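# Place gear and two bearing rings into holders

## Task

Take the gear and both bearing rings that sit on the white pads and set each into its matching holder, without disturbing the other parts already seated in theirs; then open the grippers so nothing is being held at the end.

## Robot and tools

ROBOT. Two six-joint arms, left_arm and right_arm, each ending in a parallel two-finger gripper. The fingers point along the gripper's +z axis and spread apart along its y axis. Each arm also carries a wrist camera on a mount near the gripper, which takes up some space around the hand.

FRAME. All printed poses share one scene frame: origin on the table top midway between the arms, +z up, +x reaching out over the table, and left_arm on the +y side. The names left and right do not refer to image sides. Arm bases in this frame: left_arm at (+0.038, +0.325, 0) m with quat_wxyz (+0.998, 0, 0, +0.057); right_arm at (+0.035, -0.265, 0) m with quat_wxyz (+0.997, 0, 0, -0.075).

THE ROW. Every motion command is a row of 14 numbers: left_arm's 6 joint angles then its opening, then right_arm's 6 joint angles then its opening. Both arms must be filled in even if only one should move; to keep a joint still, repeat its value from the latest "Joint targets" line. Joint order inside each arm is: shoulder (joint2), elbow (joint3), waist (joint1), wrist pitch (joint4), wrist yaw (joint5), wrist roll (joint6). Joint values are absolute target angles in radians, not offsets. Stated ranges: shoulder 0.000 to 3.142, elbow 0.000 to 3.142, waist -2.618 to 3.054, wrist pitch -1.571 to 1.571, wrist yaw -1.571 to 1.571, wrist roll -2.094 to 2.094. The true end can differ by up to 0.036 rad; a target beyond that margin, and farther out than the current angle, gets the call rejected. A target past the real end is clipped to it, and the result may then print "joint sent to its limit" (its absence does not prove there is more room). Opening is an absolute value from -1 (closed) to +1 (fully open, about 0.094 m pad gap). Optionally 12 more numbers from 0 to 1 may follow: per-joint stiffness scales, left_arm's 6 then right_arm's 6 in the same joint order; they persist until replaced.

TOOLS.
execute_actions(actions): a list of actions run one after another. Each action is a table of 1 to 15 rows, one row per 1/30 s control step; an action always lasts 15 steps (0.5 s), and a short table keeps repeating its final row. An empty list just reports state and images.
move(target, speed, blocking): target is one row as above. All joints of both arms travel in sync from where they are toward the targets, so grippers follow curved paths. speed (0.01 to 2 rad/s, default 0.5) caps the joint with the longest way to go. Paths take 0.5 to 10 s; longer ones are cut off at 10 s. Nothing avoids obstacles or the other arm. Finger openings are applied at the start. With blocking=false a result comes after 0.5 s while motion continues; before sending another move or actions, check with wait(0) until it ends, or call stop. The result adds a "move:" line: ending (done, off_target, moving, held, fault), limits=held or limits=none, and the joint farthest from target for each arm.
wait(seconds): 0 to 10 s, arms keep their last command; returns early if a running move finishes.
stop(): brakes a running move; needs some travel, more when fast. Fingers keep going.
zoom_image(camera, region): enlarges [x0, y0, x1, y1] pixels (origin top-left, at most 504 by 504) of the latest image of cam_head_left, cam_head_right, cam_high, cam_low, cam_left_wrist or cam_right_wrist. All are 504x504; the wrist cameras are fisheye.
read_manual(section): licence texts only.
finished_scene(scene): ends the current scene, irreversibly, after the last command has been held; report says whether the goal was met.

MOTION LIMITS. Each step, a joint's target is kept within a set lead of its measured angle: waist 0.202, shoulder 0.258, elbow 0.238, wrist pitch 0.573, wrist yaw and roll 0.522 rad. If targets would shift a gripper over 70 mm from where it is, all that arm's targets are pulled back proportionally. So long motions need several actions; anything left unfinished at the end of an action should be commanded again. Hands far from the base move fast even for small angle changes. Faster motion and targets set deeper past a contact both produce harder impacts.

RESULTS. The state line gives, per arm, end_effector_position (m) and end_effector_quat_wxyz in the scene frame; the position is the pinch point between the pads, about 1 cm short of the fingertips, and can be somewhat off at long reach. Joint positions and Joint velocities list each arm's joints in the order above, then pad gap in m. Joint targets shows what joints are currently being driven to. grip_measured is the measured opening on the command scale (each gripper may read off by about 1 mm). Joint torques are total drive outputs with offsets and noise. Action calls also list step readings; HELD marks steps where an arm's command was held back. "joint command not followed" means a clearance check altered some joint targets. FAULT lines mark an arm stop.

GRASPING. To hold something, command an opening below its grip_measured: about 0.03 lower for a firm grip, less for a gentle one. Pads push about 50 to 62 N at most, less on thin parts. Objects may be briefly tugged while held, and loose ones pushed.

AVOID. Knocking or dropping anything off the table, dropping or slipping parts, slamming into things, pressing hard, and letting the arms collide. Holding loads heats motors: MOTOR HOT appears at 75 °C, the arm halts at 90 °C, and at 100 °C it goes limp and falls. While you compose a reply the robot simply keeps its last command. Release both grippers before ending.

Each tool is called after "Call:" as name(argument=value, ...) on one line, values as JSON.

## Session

Call:
execute_actions(actions=[])

Scene clock: 0.00 s.
left_arm: end_effector_position=(+0.2744, +0.2826, +0.2009) grip_measured=+1.000 end_effector_quat_wxyz=(+0.456, +0.009, +0.888, -0.052) | right_arm: end_effector_position=(+0.2687, -0.1413, +0.2286) grip_measured=+1.000 end_effector_quat_wxyz=(+0.097, +0.643, +0.751, +0.112)
Joint names: [shoulder, elbow, waist, wrist pitch, wrist yaw, wrist roll]
Joint positions: left_arm=[ 0.582  0.67  -0.392 -0.71  -0.126 -0.193  0.094] | right_arm=[ 1.347  1.474  0.71  -1.423  0.117  1.96   0.094]
Joint velocities: left_arm=[-0.007 -0.017 -0.002  0.007 -0.007  0.007  0.   ] | right_arm=[ 0.002 -0.027 -0.002 -0.022 -0.007  0.007  0.   ]
Joint torques (N m, as the arm reports them, + toward a larger angle): no reading
Joint targets: left_arm=[0.577 0.681 -0.392 -0.705 -0.129 -0.191] | right_arm=[1.338 1.485 0.710 -1.425 0.125 1.959]
Joint stiffness scale: left_arm=[1. 1. 1. 1. 1. 1.] | right_arm=[1. 1. 1. 1. 1. 1.]

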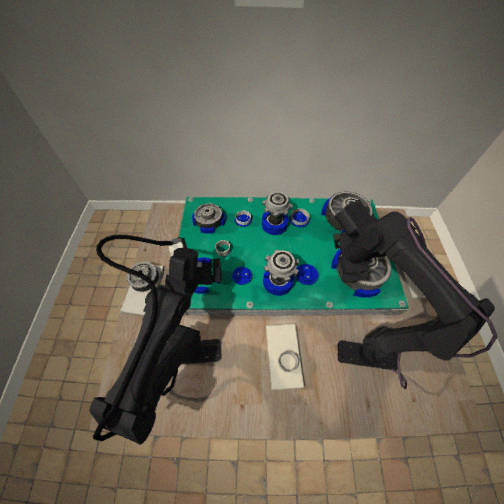

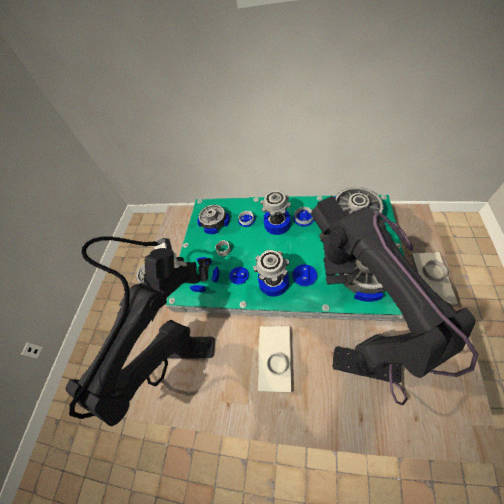

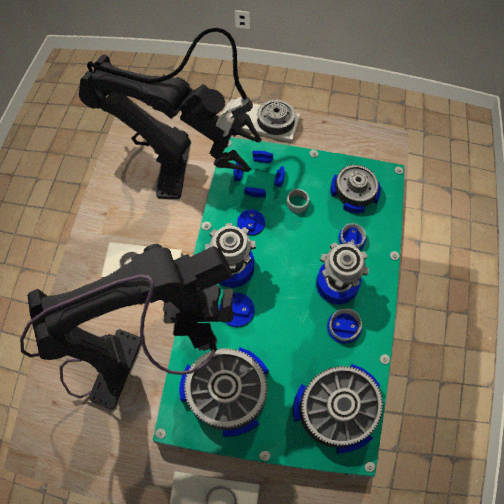

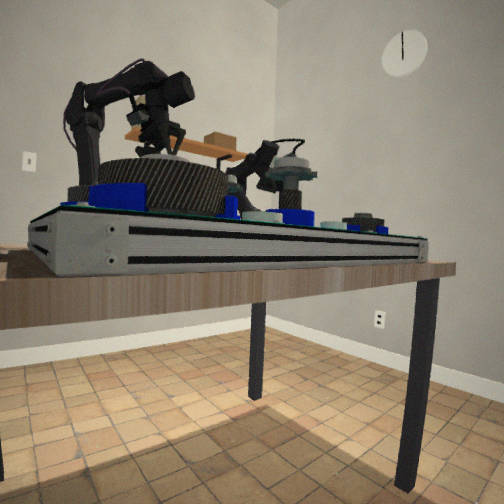

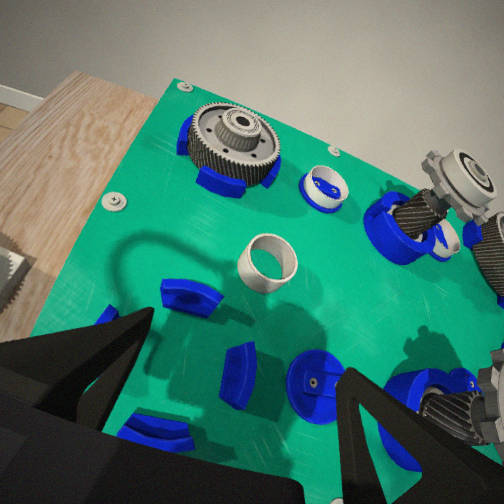

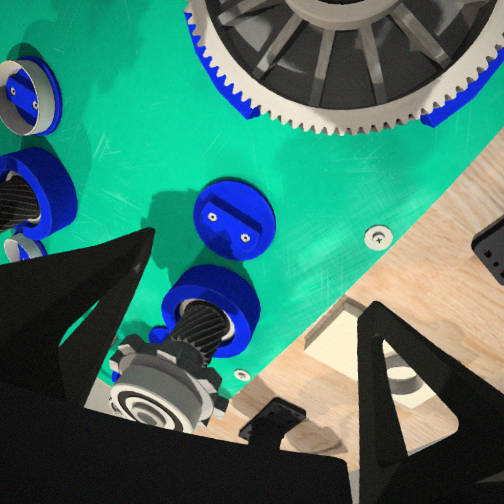

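Call:
zoom_image(camera="cam_head_right", region=[200,190,480,410])

Call:
zoom_image(camera="cam_head_left", region=[100,190,340,400])

Region (200, 190, 480, 410) of cam_head_right's 504x504 image, scaled by 1.800, with more detail than that image has; it fills the top 396 rows of this view, and the rest is white.

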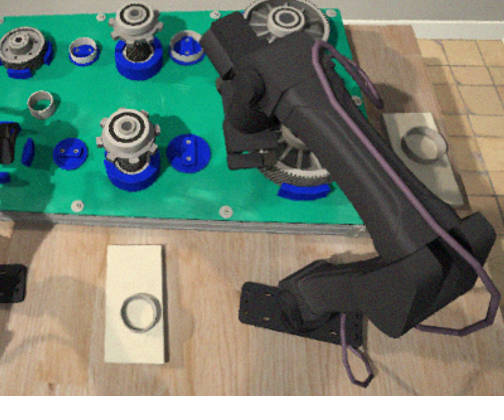

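Region (100, 190, 340, 400) of cam_head_left's 504x504 image, scaled by 2.100, with more detail than that image has; it fills the top 441 rows of this view, and the rest is white.

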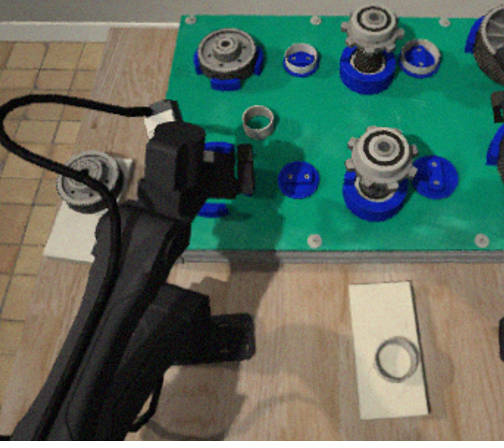

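Call:
move(target=[1.828,1.68,0.577,-1.40,0,0,1.0, 2.15,2.18,-0.58,-1.56,0,0,1.0], speed=1.0)

Scene clock: 7.40 s.
left_arm: end_effector_position=(+0.2985, +0.5432, +0.1391) grip_measured=+1.000 end_effector_quat_wxyz=(-0.001, -0.342, +0.940, +0.003) | right_arm: end_effector_position=(+0.3416, -0.5446, +0.1491) grip_measured=+1.000 end_effector_quat_wxyz=(+0.006, +0.364, +0.932, -0.008)
Joint names: [shoulder, elbow, waist, wrist pitch, wrist yaw, wrist roll]
Joint positions: left_arm=[ 1.831  1.645  0.575 -1.386 -0.007 -0.009  0.094] | right_arm=[ 2.156  2.151 -0.587 -1.548  0.011  0.006  0.094]
Joint velocities: left_arm=[ 0.002 -0.017  0.022 -0.007 -0.007  0.007  0.   ] | right_arm=[-0.002 -0.027 -0.022  0.051 -0.051  0.066  0.   ]
Joint torques (N m, as the arm reports them, + toward a larger angle): left_arm=[-7.66  9.64  0.24  0.16  0.02  0.09] | right_arm=[-11.53   6.9    0.69   0.01  -0.13  -0.09]
Joint targets: left_arm=[1.828 1.680 0.577 -1.400 -0.000 0.000] | right_arm=[2.150 2.180 -0.580 -1.560 -0.000 0.000]
Joint stiffness scale: left_arm=[1. 1. 1. 1. 1. 1.] | right_arm=[1. 1. 1. 1. 1. 1.]
move: off_target (left_arm, right_arm); limits=none; left_arm: farthest joint: the elbow, 0.035 radians from its target (1.010 radians at the start); right_arm: farthest joint: the elbow, 0.029 radians from its target (0.706 radians at the start)

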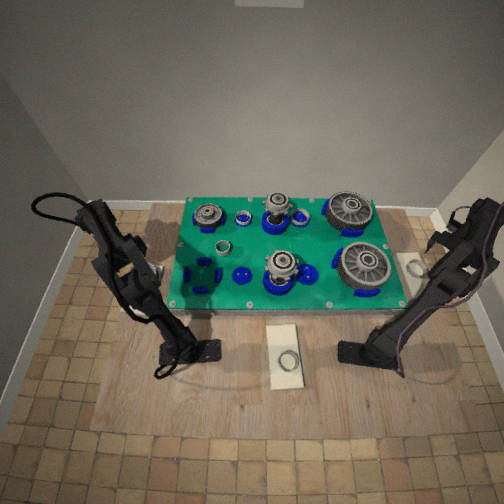

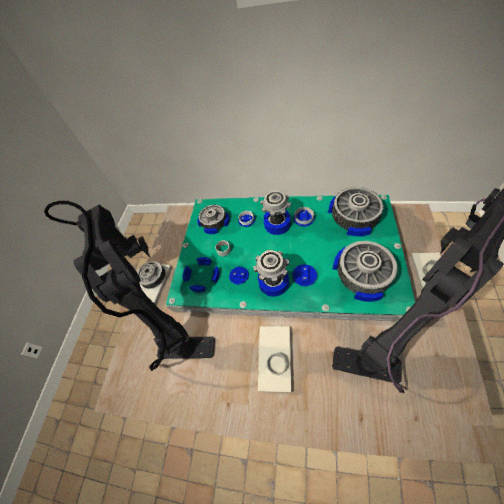

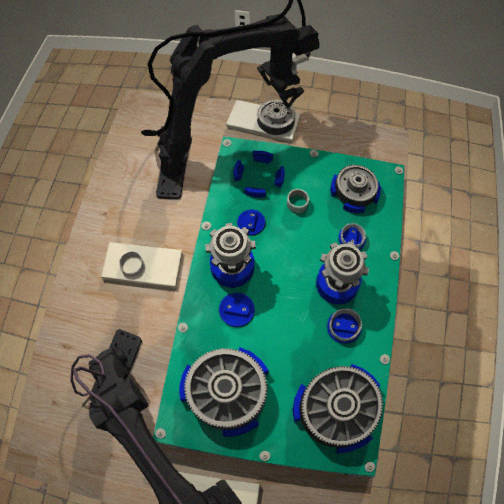

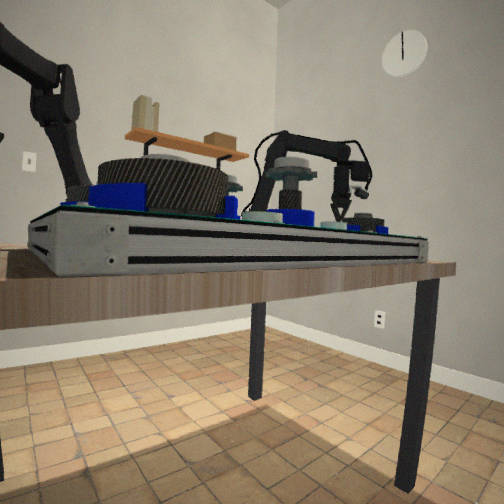

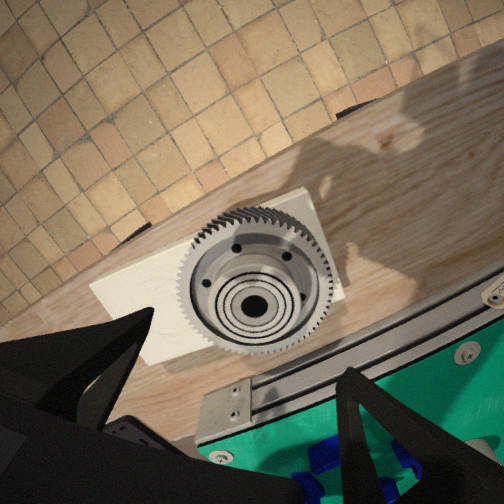

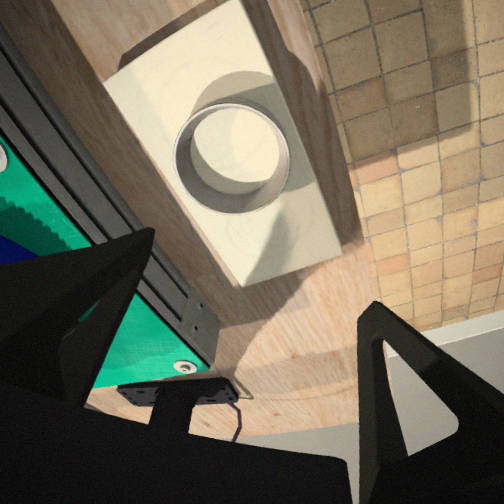

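Call:
move(target=[1.768,1.426,0.565,-1.21,0,0,1.0, 2.166,1.866,-0.512,-1.266,0,0,1.0], speed=0.4)

Scene clock: 9.63 s.
left_arm: end_effector_position=(+0.2879, +0.5343, +0.0977) grip_measured=+1.000 end_effector_quat_wxyz=(-0.009, -0.342, +0.940, +0.000) | right_arm: end_effector_position=(+0.3616, -0.5236, +0.0716) grip_measured=+1.000 end_effector_quat_wxyz=(-0.009, +0.331, +0.944, -0.002)
Joint names: [shoulder, elbow, waist, wrist pitch, wrist yaw, wrist roll]
Joint positions: left_arm=[ 1.798  1.44   0.575 -1.229 -0.006 -0.009  0.094] | right_arm=[ 2.172  1.868 -0.518 -1.282  0.01   0.006  0.094]
Joint velocities: left_arm=[ 0.002 -0.002  0.002  0.007 -0.007 -0.022  0.   ] | right_arm=[-0.007  0.012  0.012  0.022 -0.066 -0.007  0.   ]
Joint torques (N m, as the arm reports them, + toward a larger angle): left_arm=[-9.39  5.26 -0.7   0.54  0.04  0.08] | right_arm=[-11.78   4.96   0.55   0.22  -0.12  -0.09]
Joint targets: left_arm=[1.768 1.426 0.565 -1.210 0.000 -0.000] | right_arm=[2.166 1.866 -0.512 -1.266 -0.000 -0.000]
Joint stiffness scale: left_arm=[1. 1. 1. 1. 1. 1.] | right_arm=[1. 1. 1. 1. 1. 1.]
move: off_target (left_arm); limits=none; left_arm: farthest joint: the shoulder, 0.030 radians from its target (0.063 radians at the start); right_arm: farthest joint: the wrist pitch, 0.016 radians from its target (0.282 radians at the start)

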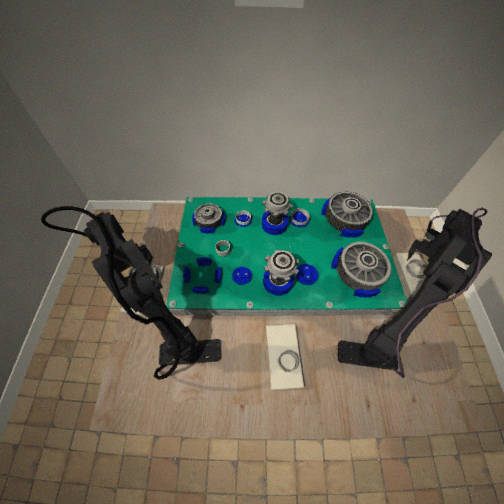

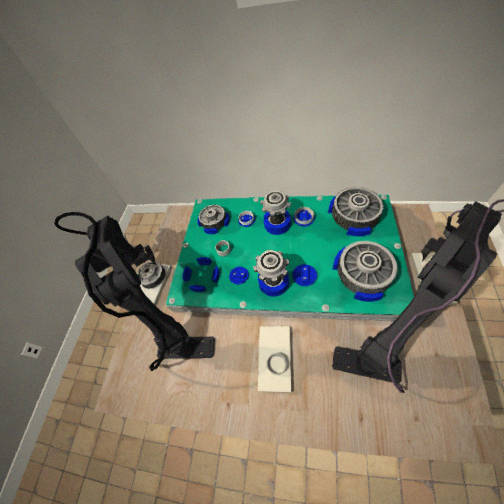

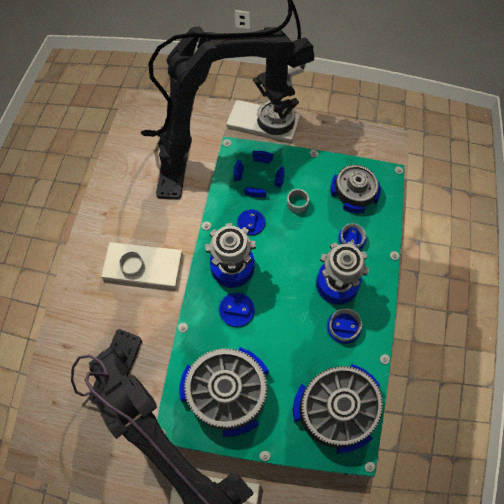

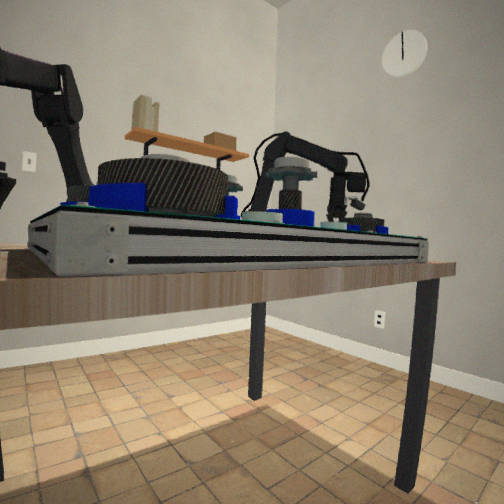

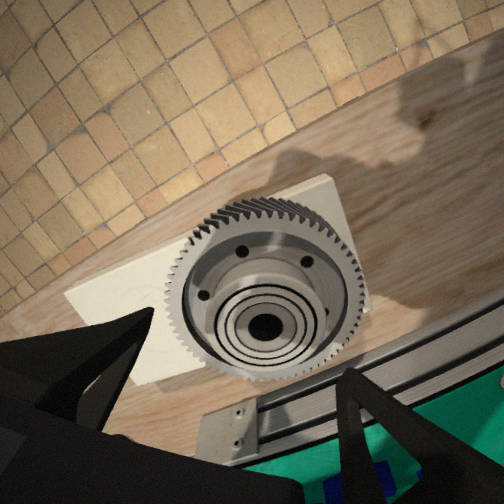

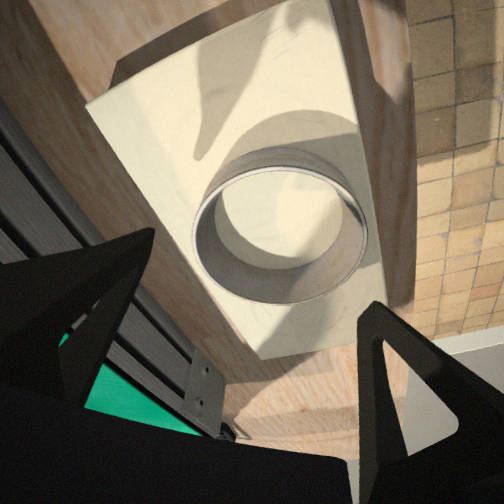

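Call:
move(target=[1.816,1.32,0.547,-1.072,0,0,0.9, 2.172,1.824,-0.535,-1.206,0,0.9,1.0], speed=0.8)

Scene clock: 12.63 s.
left_arm: end_effector_position=(+0.2935, +0.5307, +0.0691) grip_measured=+0.901 end_effector_quat_wxyz=(-0.002, -0.333, +0.943, +0.003) | right_arm: end_effector_position=(+0.3638, -0.5289, +0.0621) grip_measured=+1.000 end_effector_quat_wxyz=(+0.004, +0.707, +0.707, -0.003)
Joint names: [shoulder, elbow, waist, wrist pitch, wrist yaw, wrist roll]
Joint positions: left_arm=[ 1.81   1.34   0.556 -1.102 -0.006 -0.009  0.089] | right_arm=[ 2.172  1.83  -0.526 -1.221  0.006  0.893  0.094]
Joint velocities: left_arm=[-0.002  0.017  0.017 -0.007 -0.007 -0.007 -0.001] | right_arm=[ 0.012 -0.032 -0.007 -0.037  0.051 -0.051  0.   ]
Joint torques (N m, as the arm reports them, + toward a larger angle): left_arm=[-6.63  4.66 -0.64  0.71  0.01  0.07] | right_arm=[-11.27   4.67  -0.7    0.27  -0.09   0.05]
Joint targets: left_arm=[1.816 1.320 0.547 -1.072 0.000 0.000] | right_arm=[2.172 1.824 -0.535 -1.206 0.000 0.900]
Joint stiffness scale: left_arm=[1. 1. 1. 1. 1. 1.] | right_arm=[1. 1. 1. 1. 1. 1.]
move: off_target (left_arm); limits=none; left_arm: farthest joint: the wrist pitch, 0.030 radians from its target (0.157 radians at the start); right_arm: farthest joint: the wrist pitch, 0.015 radians from its target (0.075 radians at the start)

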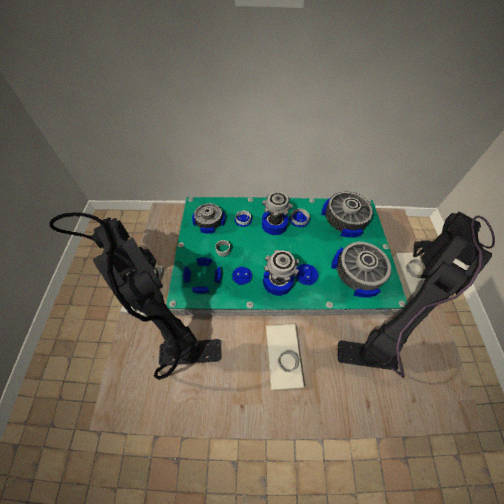

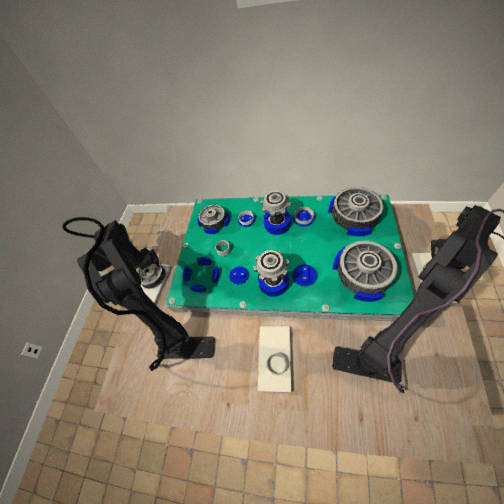

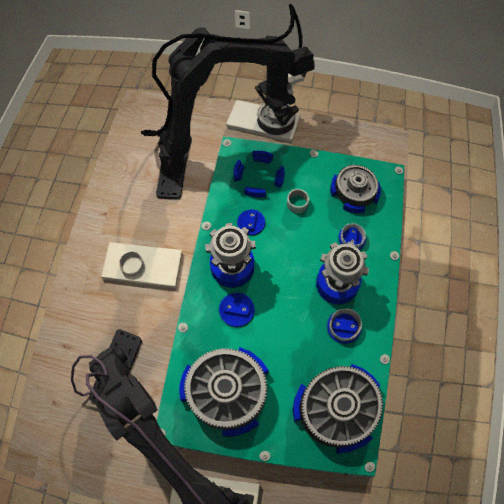

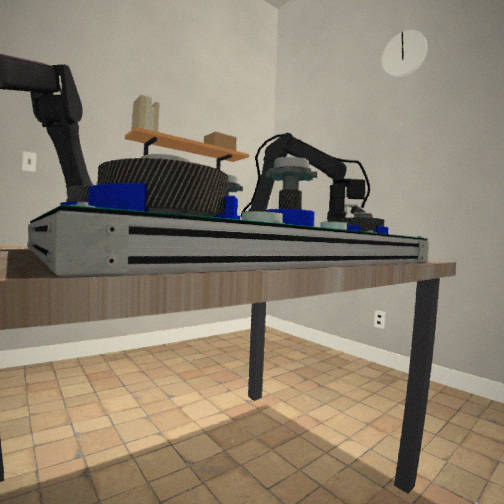

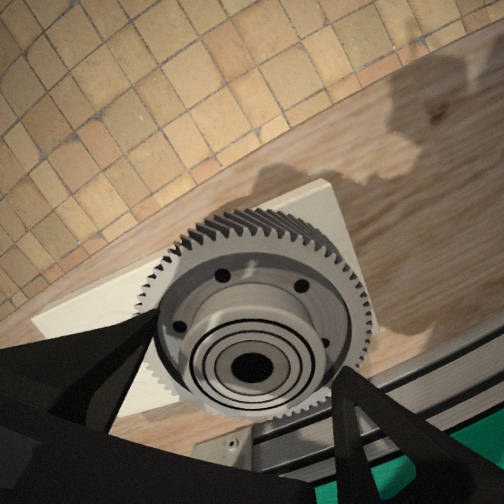

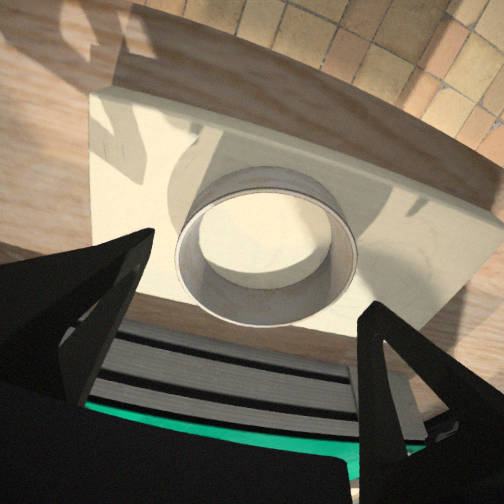

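Call:
move(target=[1.81,1.365,0.55,-1.10,0,0,0.55, 2.187,1.759,-0.53,-1.13,0,0.9,1.0], speed=0.15)

Call:
move(target=[1.815,1.298,0.55,-1.055,0,0,0.55, 2.187,1.759,-0.53,-1.13,0,0.9,0.7], speed=0.08)

Scene clock: 14.77 s.
left_arm: end_effector_position=(+0.2935, +0.5307, +0.0691) grip_measured=+0.551 end_effector_quat_wxyz=(-0.002, -0.333, +0.943, +0.003) | right_arm: end_effector_position=(+0.3634, -0.5283, +0.0400) grip_measured=+1.000 end_effector_quat_wxyz=(+0.002, +0.707, +0.707, -0.002)
Joint names: [shoulder, elbow, waist, wrist pitch, wrist yaw, wrist roll]
Joint positions: left_arm=[ 1.81   1.34   0.556 -1.102 -0.006 -0.009  0.073] | right_arm=[ 2.187  1.765 -0.526 -1.145  0.005  0.894  0.094]
Joint velocities: left_arm=[ 0.002 -0.012 -0.007 -0.066 -0.037 -0.125 -0.001] | right_arm=[ 0.002  0.012 -0.012  0.095 -0.037  0.007  0.   ]
Joint torques (N m, as the arm reports them, + toward a larger angle): left_arm=[-7.15  8.7  -0.4   0.37  0.02  0.06] | right_arm=[-11.28   4.65  -0.36   0.25  -0.09   0.06]
Joint targets: left_arm=[1.810 1.365 0.550 -1.100 0.000 -0.000] | right_arm=[2.187 1.759 -0.530 -1.130 -0.000 0.900]
Joint stiffness scale: left_arm=[1. 1. 1. 1. 1. 1.] | right_arm=[1. 1. 1. 1. 1. 1.]
move: off_target (left_arm); limits=none; left_arm: farthest joint: the elbow, 0.025 radians from its target (0.025 radians at the start); right_arm: farthest joint: the wrist pitch, 0.015 radians from its target (0.091 radians at the start)

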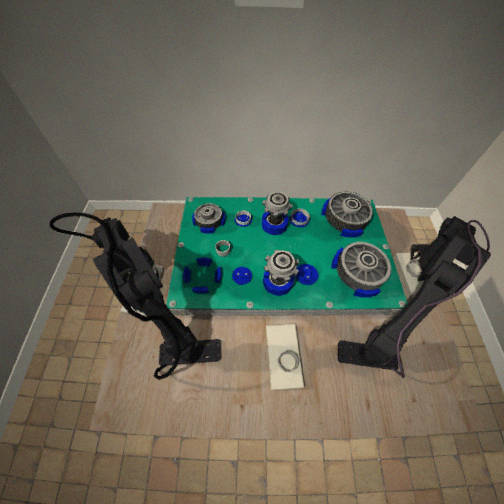

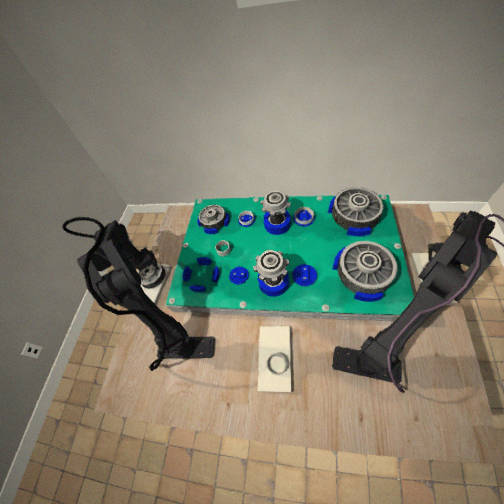

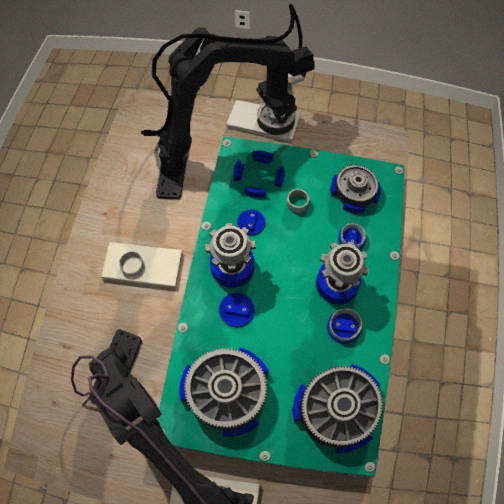

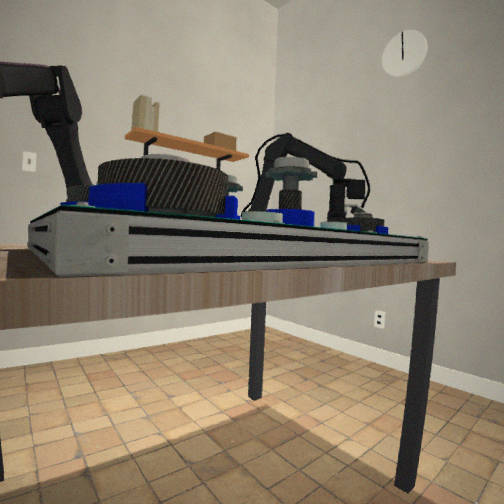

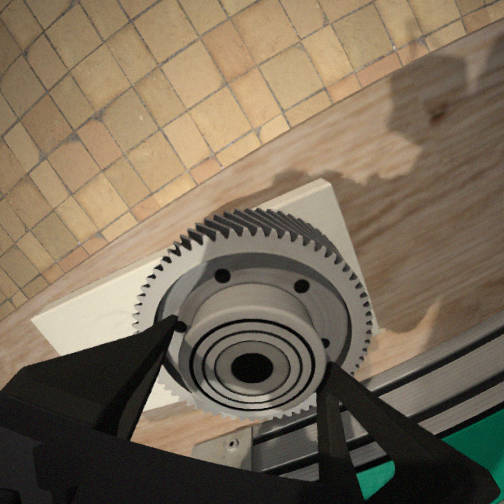

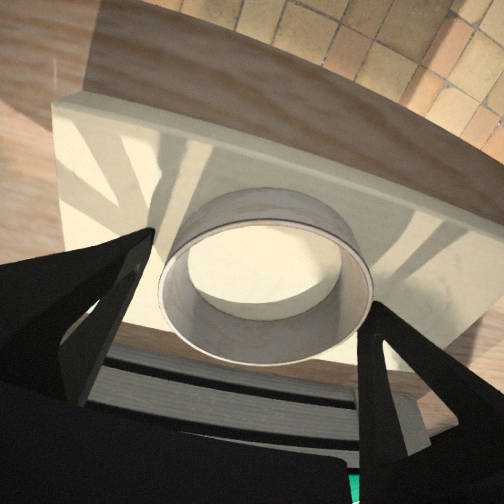

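Scene clock: 15.63 s.
left_arm: end_effector_position=(+0.2916, +0.5291, +0.0630) grip_measured=+0.551 end_effector_quat_wxyz=(-0.004, -0.333, +0.943, +0.002) | right_arm: end_effector_position=(+0.3634, -0.5283, +0.0400) grip_measured=+0.702 end_effector_quat_wxyz=(+0.002, +0.707, +0.707, -0.002)
Joint names: [shoulder, elbow, waist, wrist pitch, wrist yaw, wrist roll]
Joint positions: left_arm=[ 1.81   1.315  0.556 -1.081 -0.006 -0.009  0.073] | right_arm=[ 2.187  1.765 -0.526 -1.145  0.005  0.894  0.08 ]
Joint velocities: left_arm=[ 0.002 -0.012 -0.012 -0.022 -0.066 -0.037  0.   ] | right_arm=[-0.012  0.007  0.007  0.007 -0.022 -0.022 -0.001]
Joint torques (N m, as the arm reports them, + toward a larger angle): left_arm=[-6.79  4.85 -0.35  0.66  0.01  0.07] | right_arm=[-11.27   4.59  -0.3    0.26  -0.07   0.05]
Joint targets: left_arm=[1.815 1.298 0.550 -1.055 -0.000 -0.000] | right_arm=[2.187 1.759 -0.530 -1.130 0.000 0.900]
Joint stiffness scale: left_arm=[1. 1. 1. 1. 1. 1.] | right_arm=[1. 1. 1. 1. 1. 1.]
move: off_target (left_arm); limits=none; left_arm: farthest joint: the wrist pitch, 0.026 radians from its target (0.047 radians at the start); right_arm: farthest joint: the wrist pitch, 0.015 radians from its target (0.015 radians at the start)

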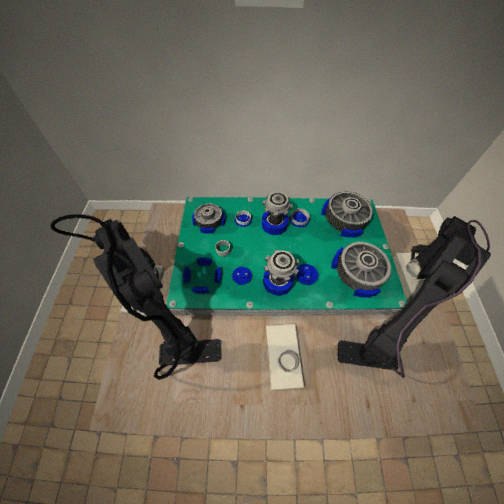

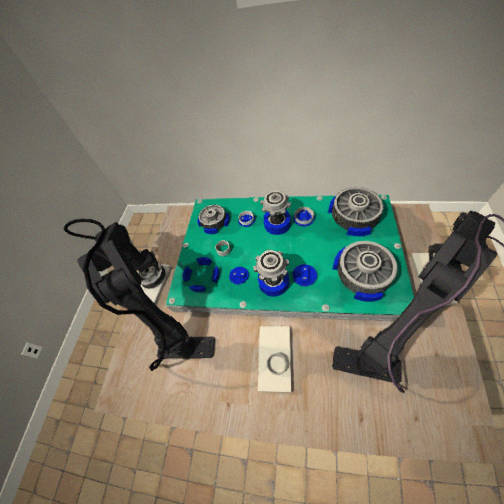

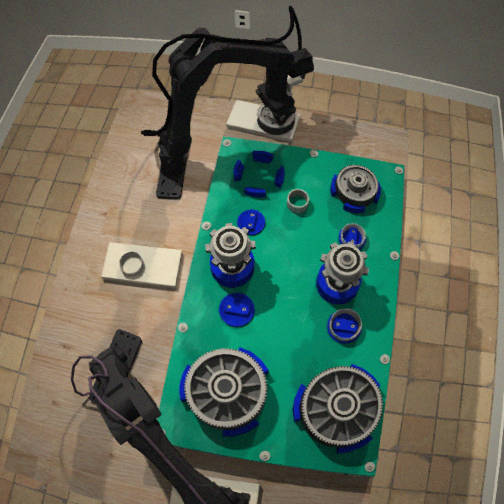

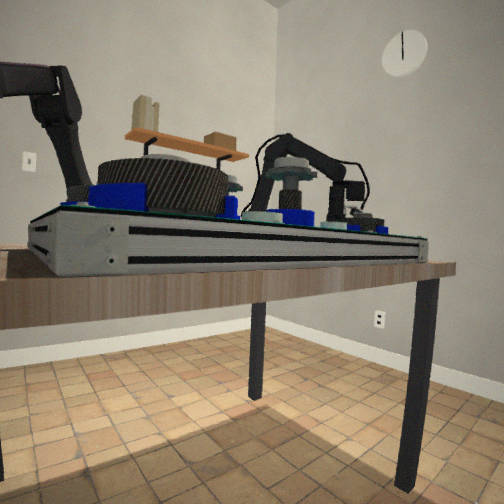

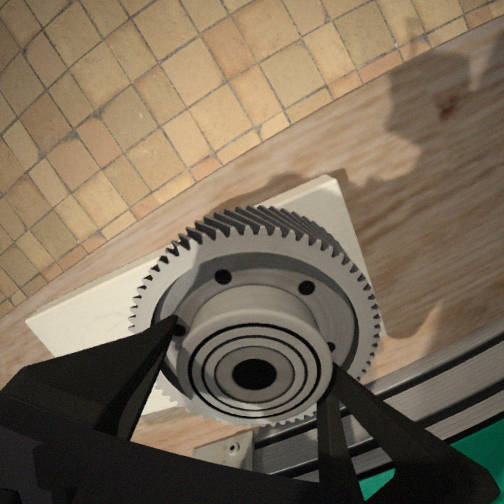

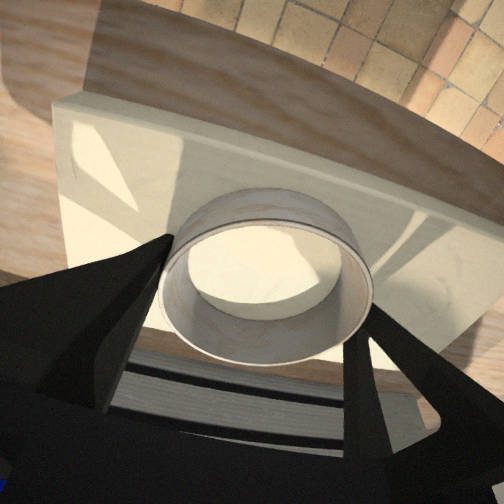

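Call:
execute_actions(actions=[[[1.815,1.295,0.55,-1.048,0,0,0.55, 2.187,1.759,-0.53,-1.13,0,0.9,0.67],[1.815,1.292,0.55,-1.043,0,0,0.55, 2.187,1.759,-0.53,-1.13,0,0.9,0.65],[1.815,1.29,0.55,-1.038,0,0,0.55, 2.187,1.759,-0.53,-1.13,0,0.9,0.63],[1.815,1.29,0.55,-1.033,0,0,0.55, 2.187,1.759,-0.53,-1.13,0,0.9,0.61],[1.815,1.29,0.55,-1.033,0,0,0.55, 2.187,1.759,-0.53,-1.13,0,0.9,0.59],[1.815,1.29,0.55,-1.033,0,0,0.55, 2.187,1.759,-0.53,-1.13,0,0.9,0.57],[1.815,1.29,0.55,-1.033,0,0,0.55, 2.187,1.759,-0.53,-1.13,0,0.9,0.55],[1.815,1.29,0.55,-1.033,0,0,0.55, 2.187,1.759,-0.53,-1.13,0,0.9,0.53],[1.815,1.29,0.55,-1.033,0,0,0.55, 2.187,1.759,-0.53,-1.13,0,0.9,0.51],[1.815,1.29,0.55,-1.033,0,0,0.55, 2.187,1.759,-0.53,-1.13,0,0.9,0.49]]])

Scene clock: 16.97 s.
left_arm: end_effector_position=(+0.2955, +0.5322, +0.0630) grip_measured=+0.551 end_effector_quat_wxyz=(+0.006, -0.333, +0.943, +0.005) | right_arm: end_effector_position=(+0.3640, -0.5285, +0.0400) grip_measured=+0.575 end_effector_quat_wxyz=(+0.003, +0.707, +0.707, -0.002)
Joint names: [shoulder, elbow, waist, wrist pitch, wrist yaw, wrist roll]
Joint positions: left_arm=[ 1.81   1.315  0.556 -1.061 -0.006 -0.009  0.073] | right_arm=[ 2.187  1.765 -0.526 -1.143  0.004  0.895  0.074]
Joint velocities: left_arm=[0.002 0.017 0.012 0.066 0.007 0.051 0.001] | right_arm=[-0.012  0.002 -0.017 -0.081  0.022 -0.022  0.001]
Joint torques (N m, as the arm reports them, + toward a larger angle): left_arm=[-6.76  4.12 -0.37  0.71  0.02  0.07] | right_arm=[-11.27   4.63  -0.34   0.25  -0.07   0.04]
Joint targets: left_arm=[1.815 1.290 0.550 -1.033 0.000 -0.000] | right_arm=[2.187 1.759 -0.530 -1.130 -0.000 0.900]
Joint stiffness scale: left_arm=[1. 1. 1. 1. 1. 1.] | right_arm=[1. 1. 1. 1. 1. 1.]
Step readings (joint positions):
0: left_arm=[1.810 1.315 0.556 -1.081 -0.006 -0.009] | right_arm=[2.187 1.765 -0.526 -1.145 0.005 0.894]
1: left_arm=[1.810 1.315 0.556 -1.081 -0.006 -0.009] | right_arm=[2.187 1.765 -0.526 -1.145 0.005 0.895]
2: left_arm=[1.810 1.315 0.556 -1.079 -0.006 -0.009] | right_arm=[2.187 1.765 -0.526 -1.144 0.005 0.895]
4: left_arm=[1.810 1.315 0.556 -1.074 -0.006 -0.009] | right_arm=[2.187 1.765 -0.526 -1.143 0.004 0.895]
8: left_arm=[1.810 1.315 0.556 -1.064 -0.006 -0.009] | right_arm=[2.187 1.765 -0.526 -1.143 0.004 0.895]
15: Joint positions above

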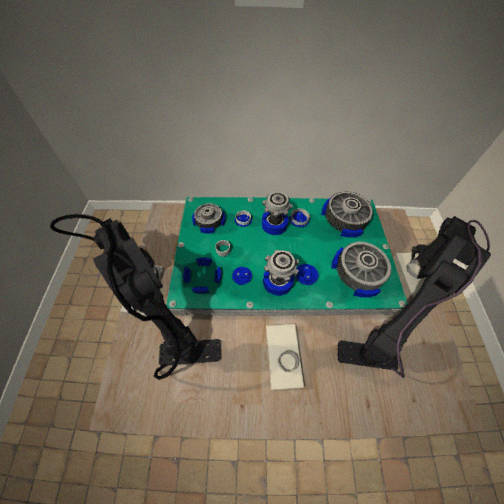

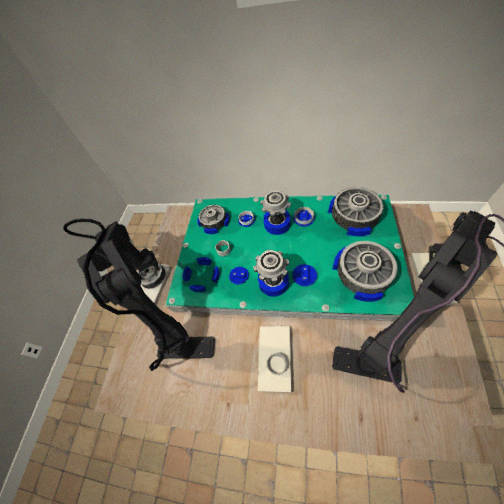

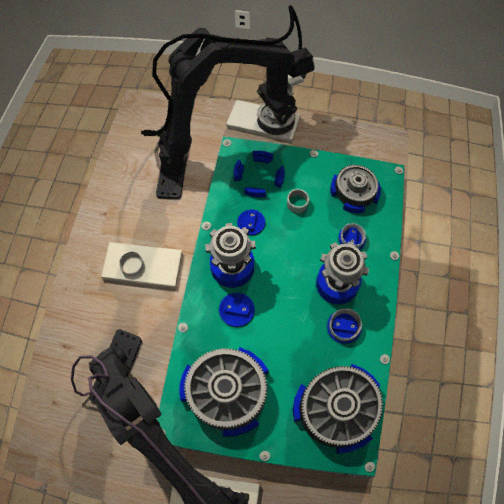

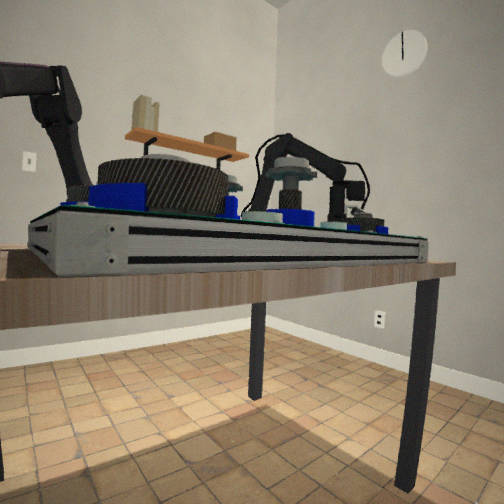

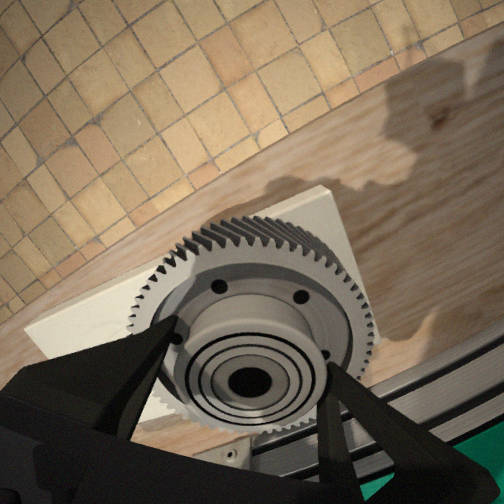

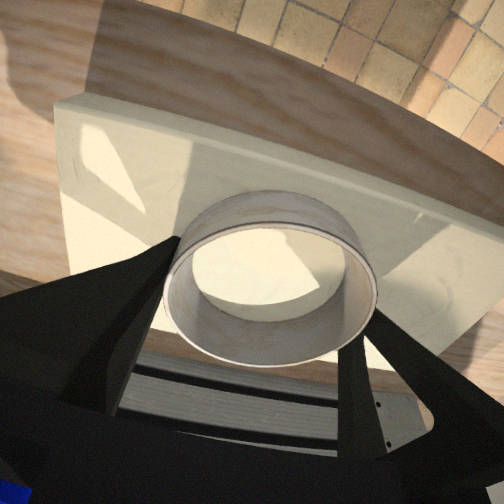

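Call:
execute_actions(actions=[[[1.815,1.31,0.55,-1.05,0,0,0.5, 2.187,1.759,-0.53,-1.13,0,0.9,0.51],[1.815,1.31,0.55,-1.05,0,0,0.46, 2.187,1.759,-0.53,-1.13,0,0.9,0.51],[1.815,1.31,0.55,-1.05,0,0,0.42, 2.187,1.759,-0.53,-1.13,0,0.9,0.51],[1.815,1.31,0.55,-1.05,0,0,0.38, 2.187,1.759,-0.53,-1.13,0,0.9,0.51],[1.815,1.31,0.55,-1.05,0,0,0.35, 2.187,1.759,-0.53,-1.13,0,0.9,0.51],[1.815,1.31,0.55,-1.05,0,0,0.32, 2.187,1.759,-0.53,-1.13,0,0.9,0.51],[1.815,1.31,0.55,-1.05,0,0,0.30, 2.187,1.759,-0.53,-1.13,0,0.9,0.51],[1.815,1.31,0.55,-1.05,0,0,0.28, 2.187,1.759,-0.53,-1.13,0,0.9,0.51],[1.815,1.31,0.55,-1.05,0,0,0.26, 2.187,1.759,-0.53,-1.13,0,0.9,0.51],[1.815,1.31,0.55,-1.05,0,0,0.24, 2.187,1.759,-0.53,-1.13,0,0.9,0.51],[1.815,1.31,0.55,-1.05,0,0,0.22, 2.187,1.759,-0.53,-1.13,0,0.9,0.51],[1.815,1.31,0.55,-1.05,0,0,0.19, 2.187,1.759,-0.53,-1.13,0,0.9,0.51],[1.815,1.31,0.55,-1.05,0,0,0.15, 2.187,1.759,-0.53,-1.13,0,0.9,0.51],[1.815,1.31,0.55,-1.05,0,0,0.10, 2.187,1.759,-0.53,-1.13,0,0.9,0.51],[1.815,1.31,0.55,-1.05,0,0,0.06, 2.187,1.759,-0.53,-1.13,0,0.9,0.51]],[[1.815,1.31,0.55,-1.05,0,0,0.06, 2.187,1.759,-0.53,-1.13,0,0.9,0.51]]])

Scene clock: 18.97 s.
left_arm: end_effector_position=(+0.2952, +0.5326, +0.0630) grip_measured=+0.218 end_effector_quat_wxyz=(+0.005, -0.333, +0.943, +0.007) | right_arm: end_effector_position=(+0.3640, -0.5285, +0.0400) grip_measured=+0.575 end_effector_quat_wxyz=(+0.003, +0.707, +0.707, -0.002)
Joint names: [shoulder, elbow, waist, wrist pitch, wrist yaw, wrist roll]
Joint positions: left_arm=[ 1.81   1.315  0.556 -1.061 -0.009 -0.009  0.057] | right_arm=[ 2.187  1.765 -0.526 -1.143  0.004  0.895  0.074]
Joint velocities: left_arm=[-0.012 -0.012  0.007 -0.081  0.066 -0.007 -0.   ] | right_arm=[-0.002 -0.017  0.002 -0.007  0.022  0.037 -0.001]
Joint torques (N m, as the arm reports them, + toward a larger angle): left_arm=[-6.81  5.92 -0.45  0.5   0.05  0.06] | right_arm=[-11.33   4.63  -0.27   0.24  -0.06   0.05]
Joint targets: left_arm=[1.815 1.310 0.550 -1.050 0.000 -0.000] | right_arm=[2.187 1.759 -0.530 -1.130 -0.000 0.900]
Joint stiffness scale: left_arm=[1. 1. 1. 1. 1. 1.] | right_arm=[1. 1. 1. 1. 1. 1.]
Step readings (joint positions; steps 1 to 15: 1st action; 16 to 30: 2nd action):
0: left_arm=[1.810 1.315 0.556 -1.061 -0.006 -0.009] | right_arm=[2.187 1.765 -0.526 -1.143 0.004 0.895]
1: left_arm=[1.810 1.315 0.556 -1.061 -0.006 -0.009] | right_arm=[2.187 1.765 -0.526 -1.143 0.004 0.895]
2: left_arm=[1.810 1.315 0.556 -1.061 -0.006 -0.009] | right_arm=[2.187 1.765 -0.526 -1.143 0.004 0.895]
4: left_arm=[1.810 1.315 0.556 -1.061 -0.006 -0.009] | right_arm=[2.187 1.765 -0.526 -1.143 0.004 0.895]
8: left_arm=[1.810 1.315 0.556 -1.061 -0.007 -0.009] | right_arm=[2.187 1.765 -0.526 -1.143 0.004 0.895]
15: left_arm=[1.810 1.315 0.556 -1.061 -0.009 -0.009] | right_arm=[2.187 1.765 -0.526 -1.143 0.004 0.895]
16: left_arm=[1.810 1.315 0.556 -1.061 -0.009 -0.009] | right_arm=[2.187 1.765 -0.526 -1.143 0.004 0.895]
17: left_arm=[1.810 1.315 0.556 -1.061 -0.009 -0.009] | right_arm=[2.187 1.765 -0.526 -1.143 0.004 0.895]
19: left_arm=[1.810 1.315 0.556 -1.061 -0.009 -0.009] | right_arm=[2.187 1.765 -0.526 -1.143 0.004 0.895]
23: left_arm=[1.810 1.315 0.556 -1.061 -0.009 -0.009] | right_arm=[2.187 1.765 -0.526 -1.143 0.004 0.895]
30: Joint positions above

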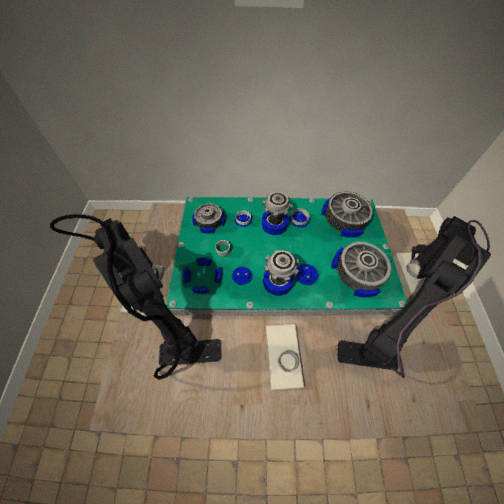

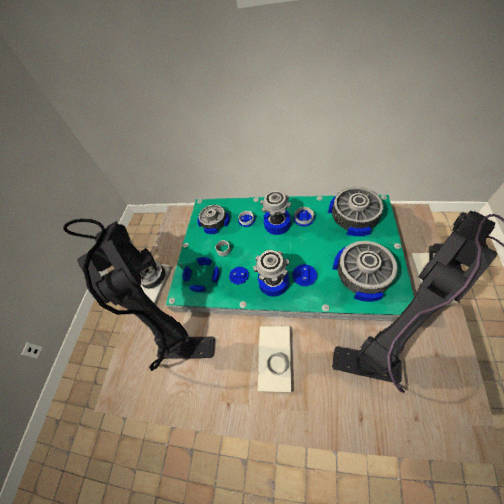

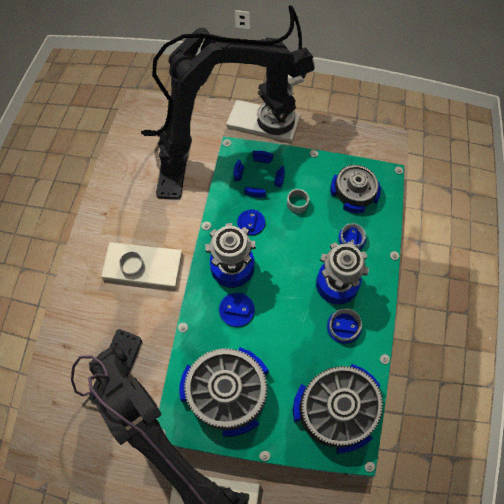

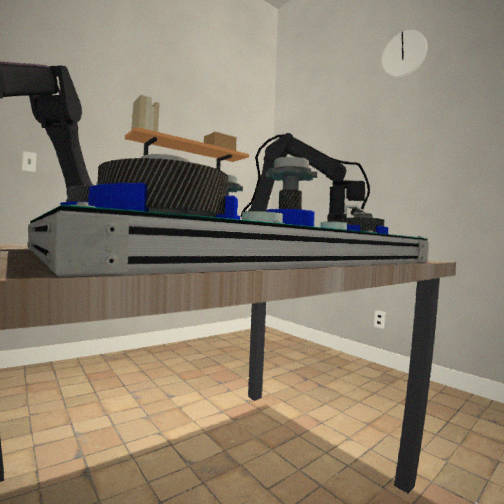

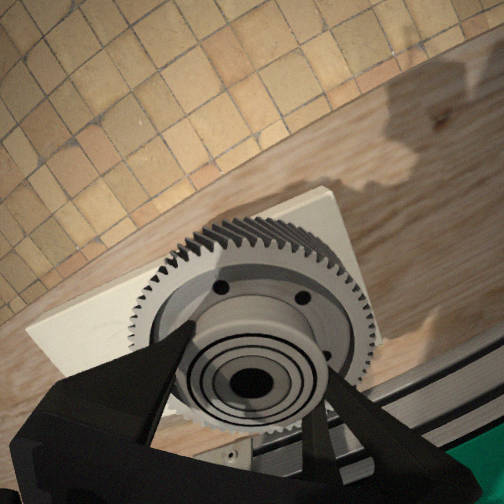

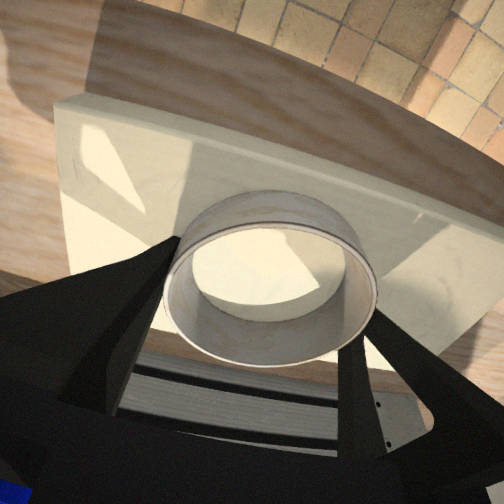

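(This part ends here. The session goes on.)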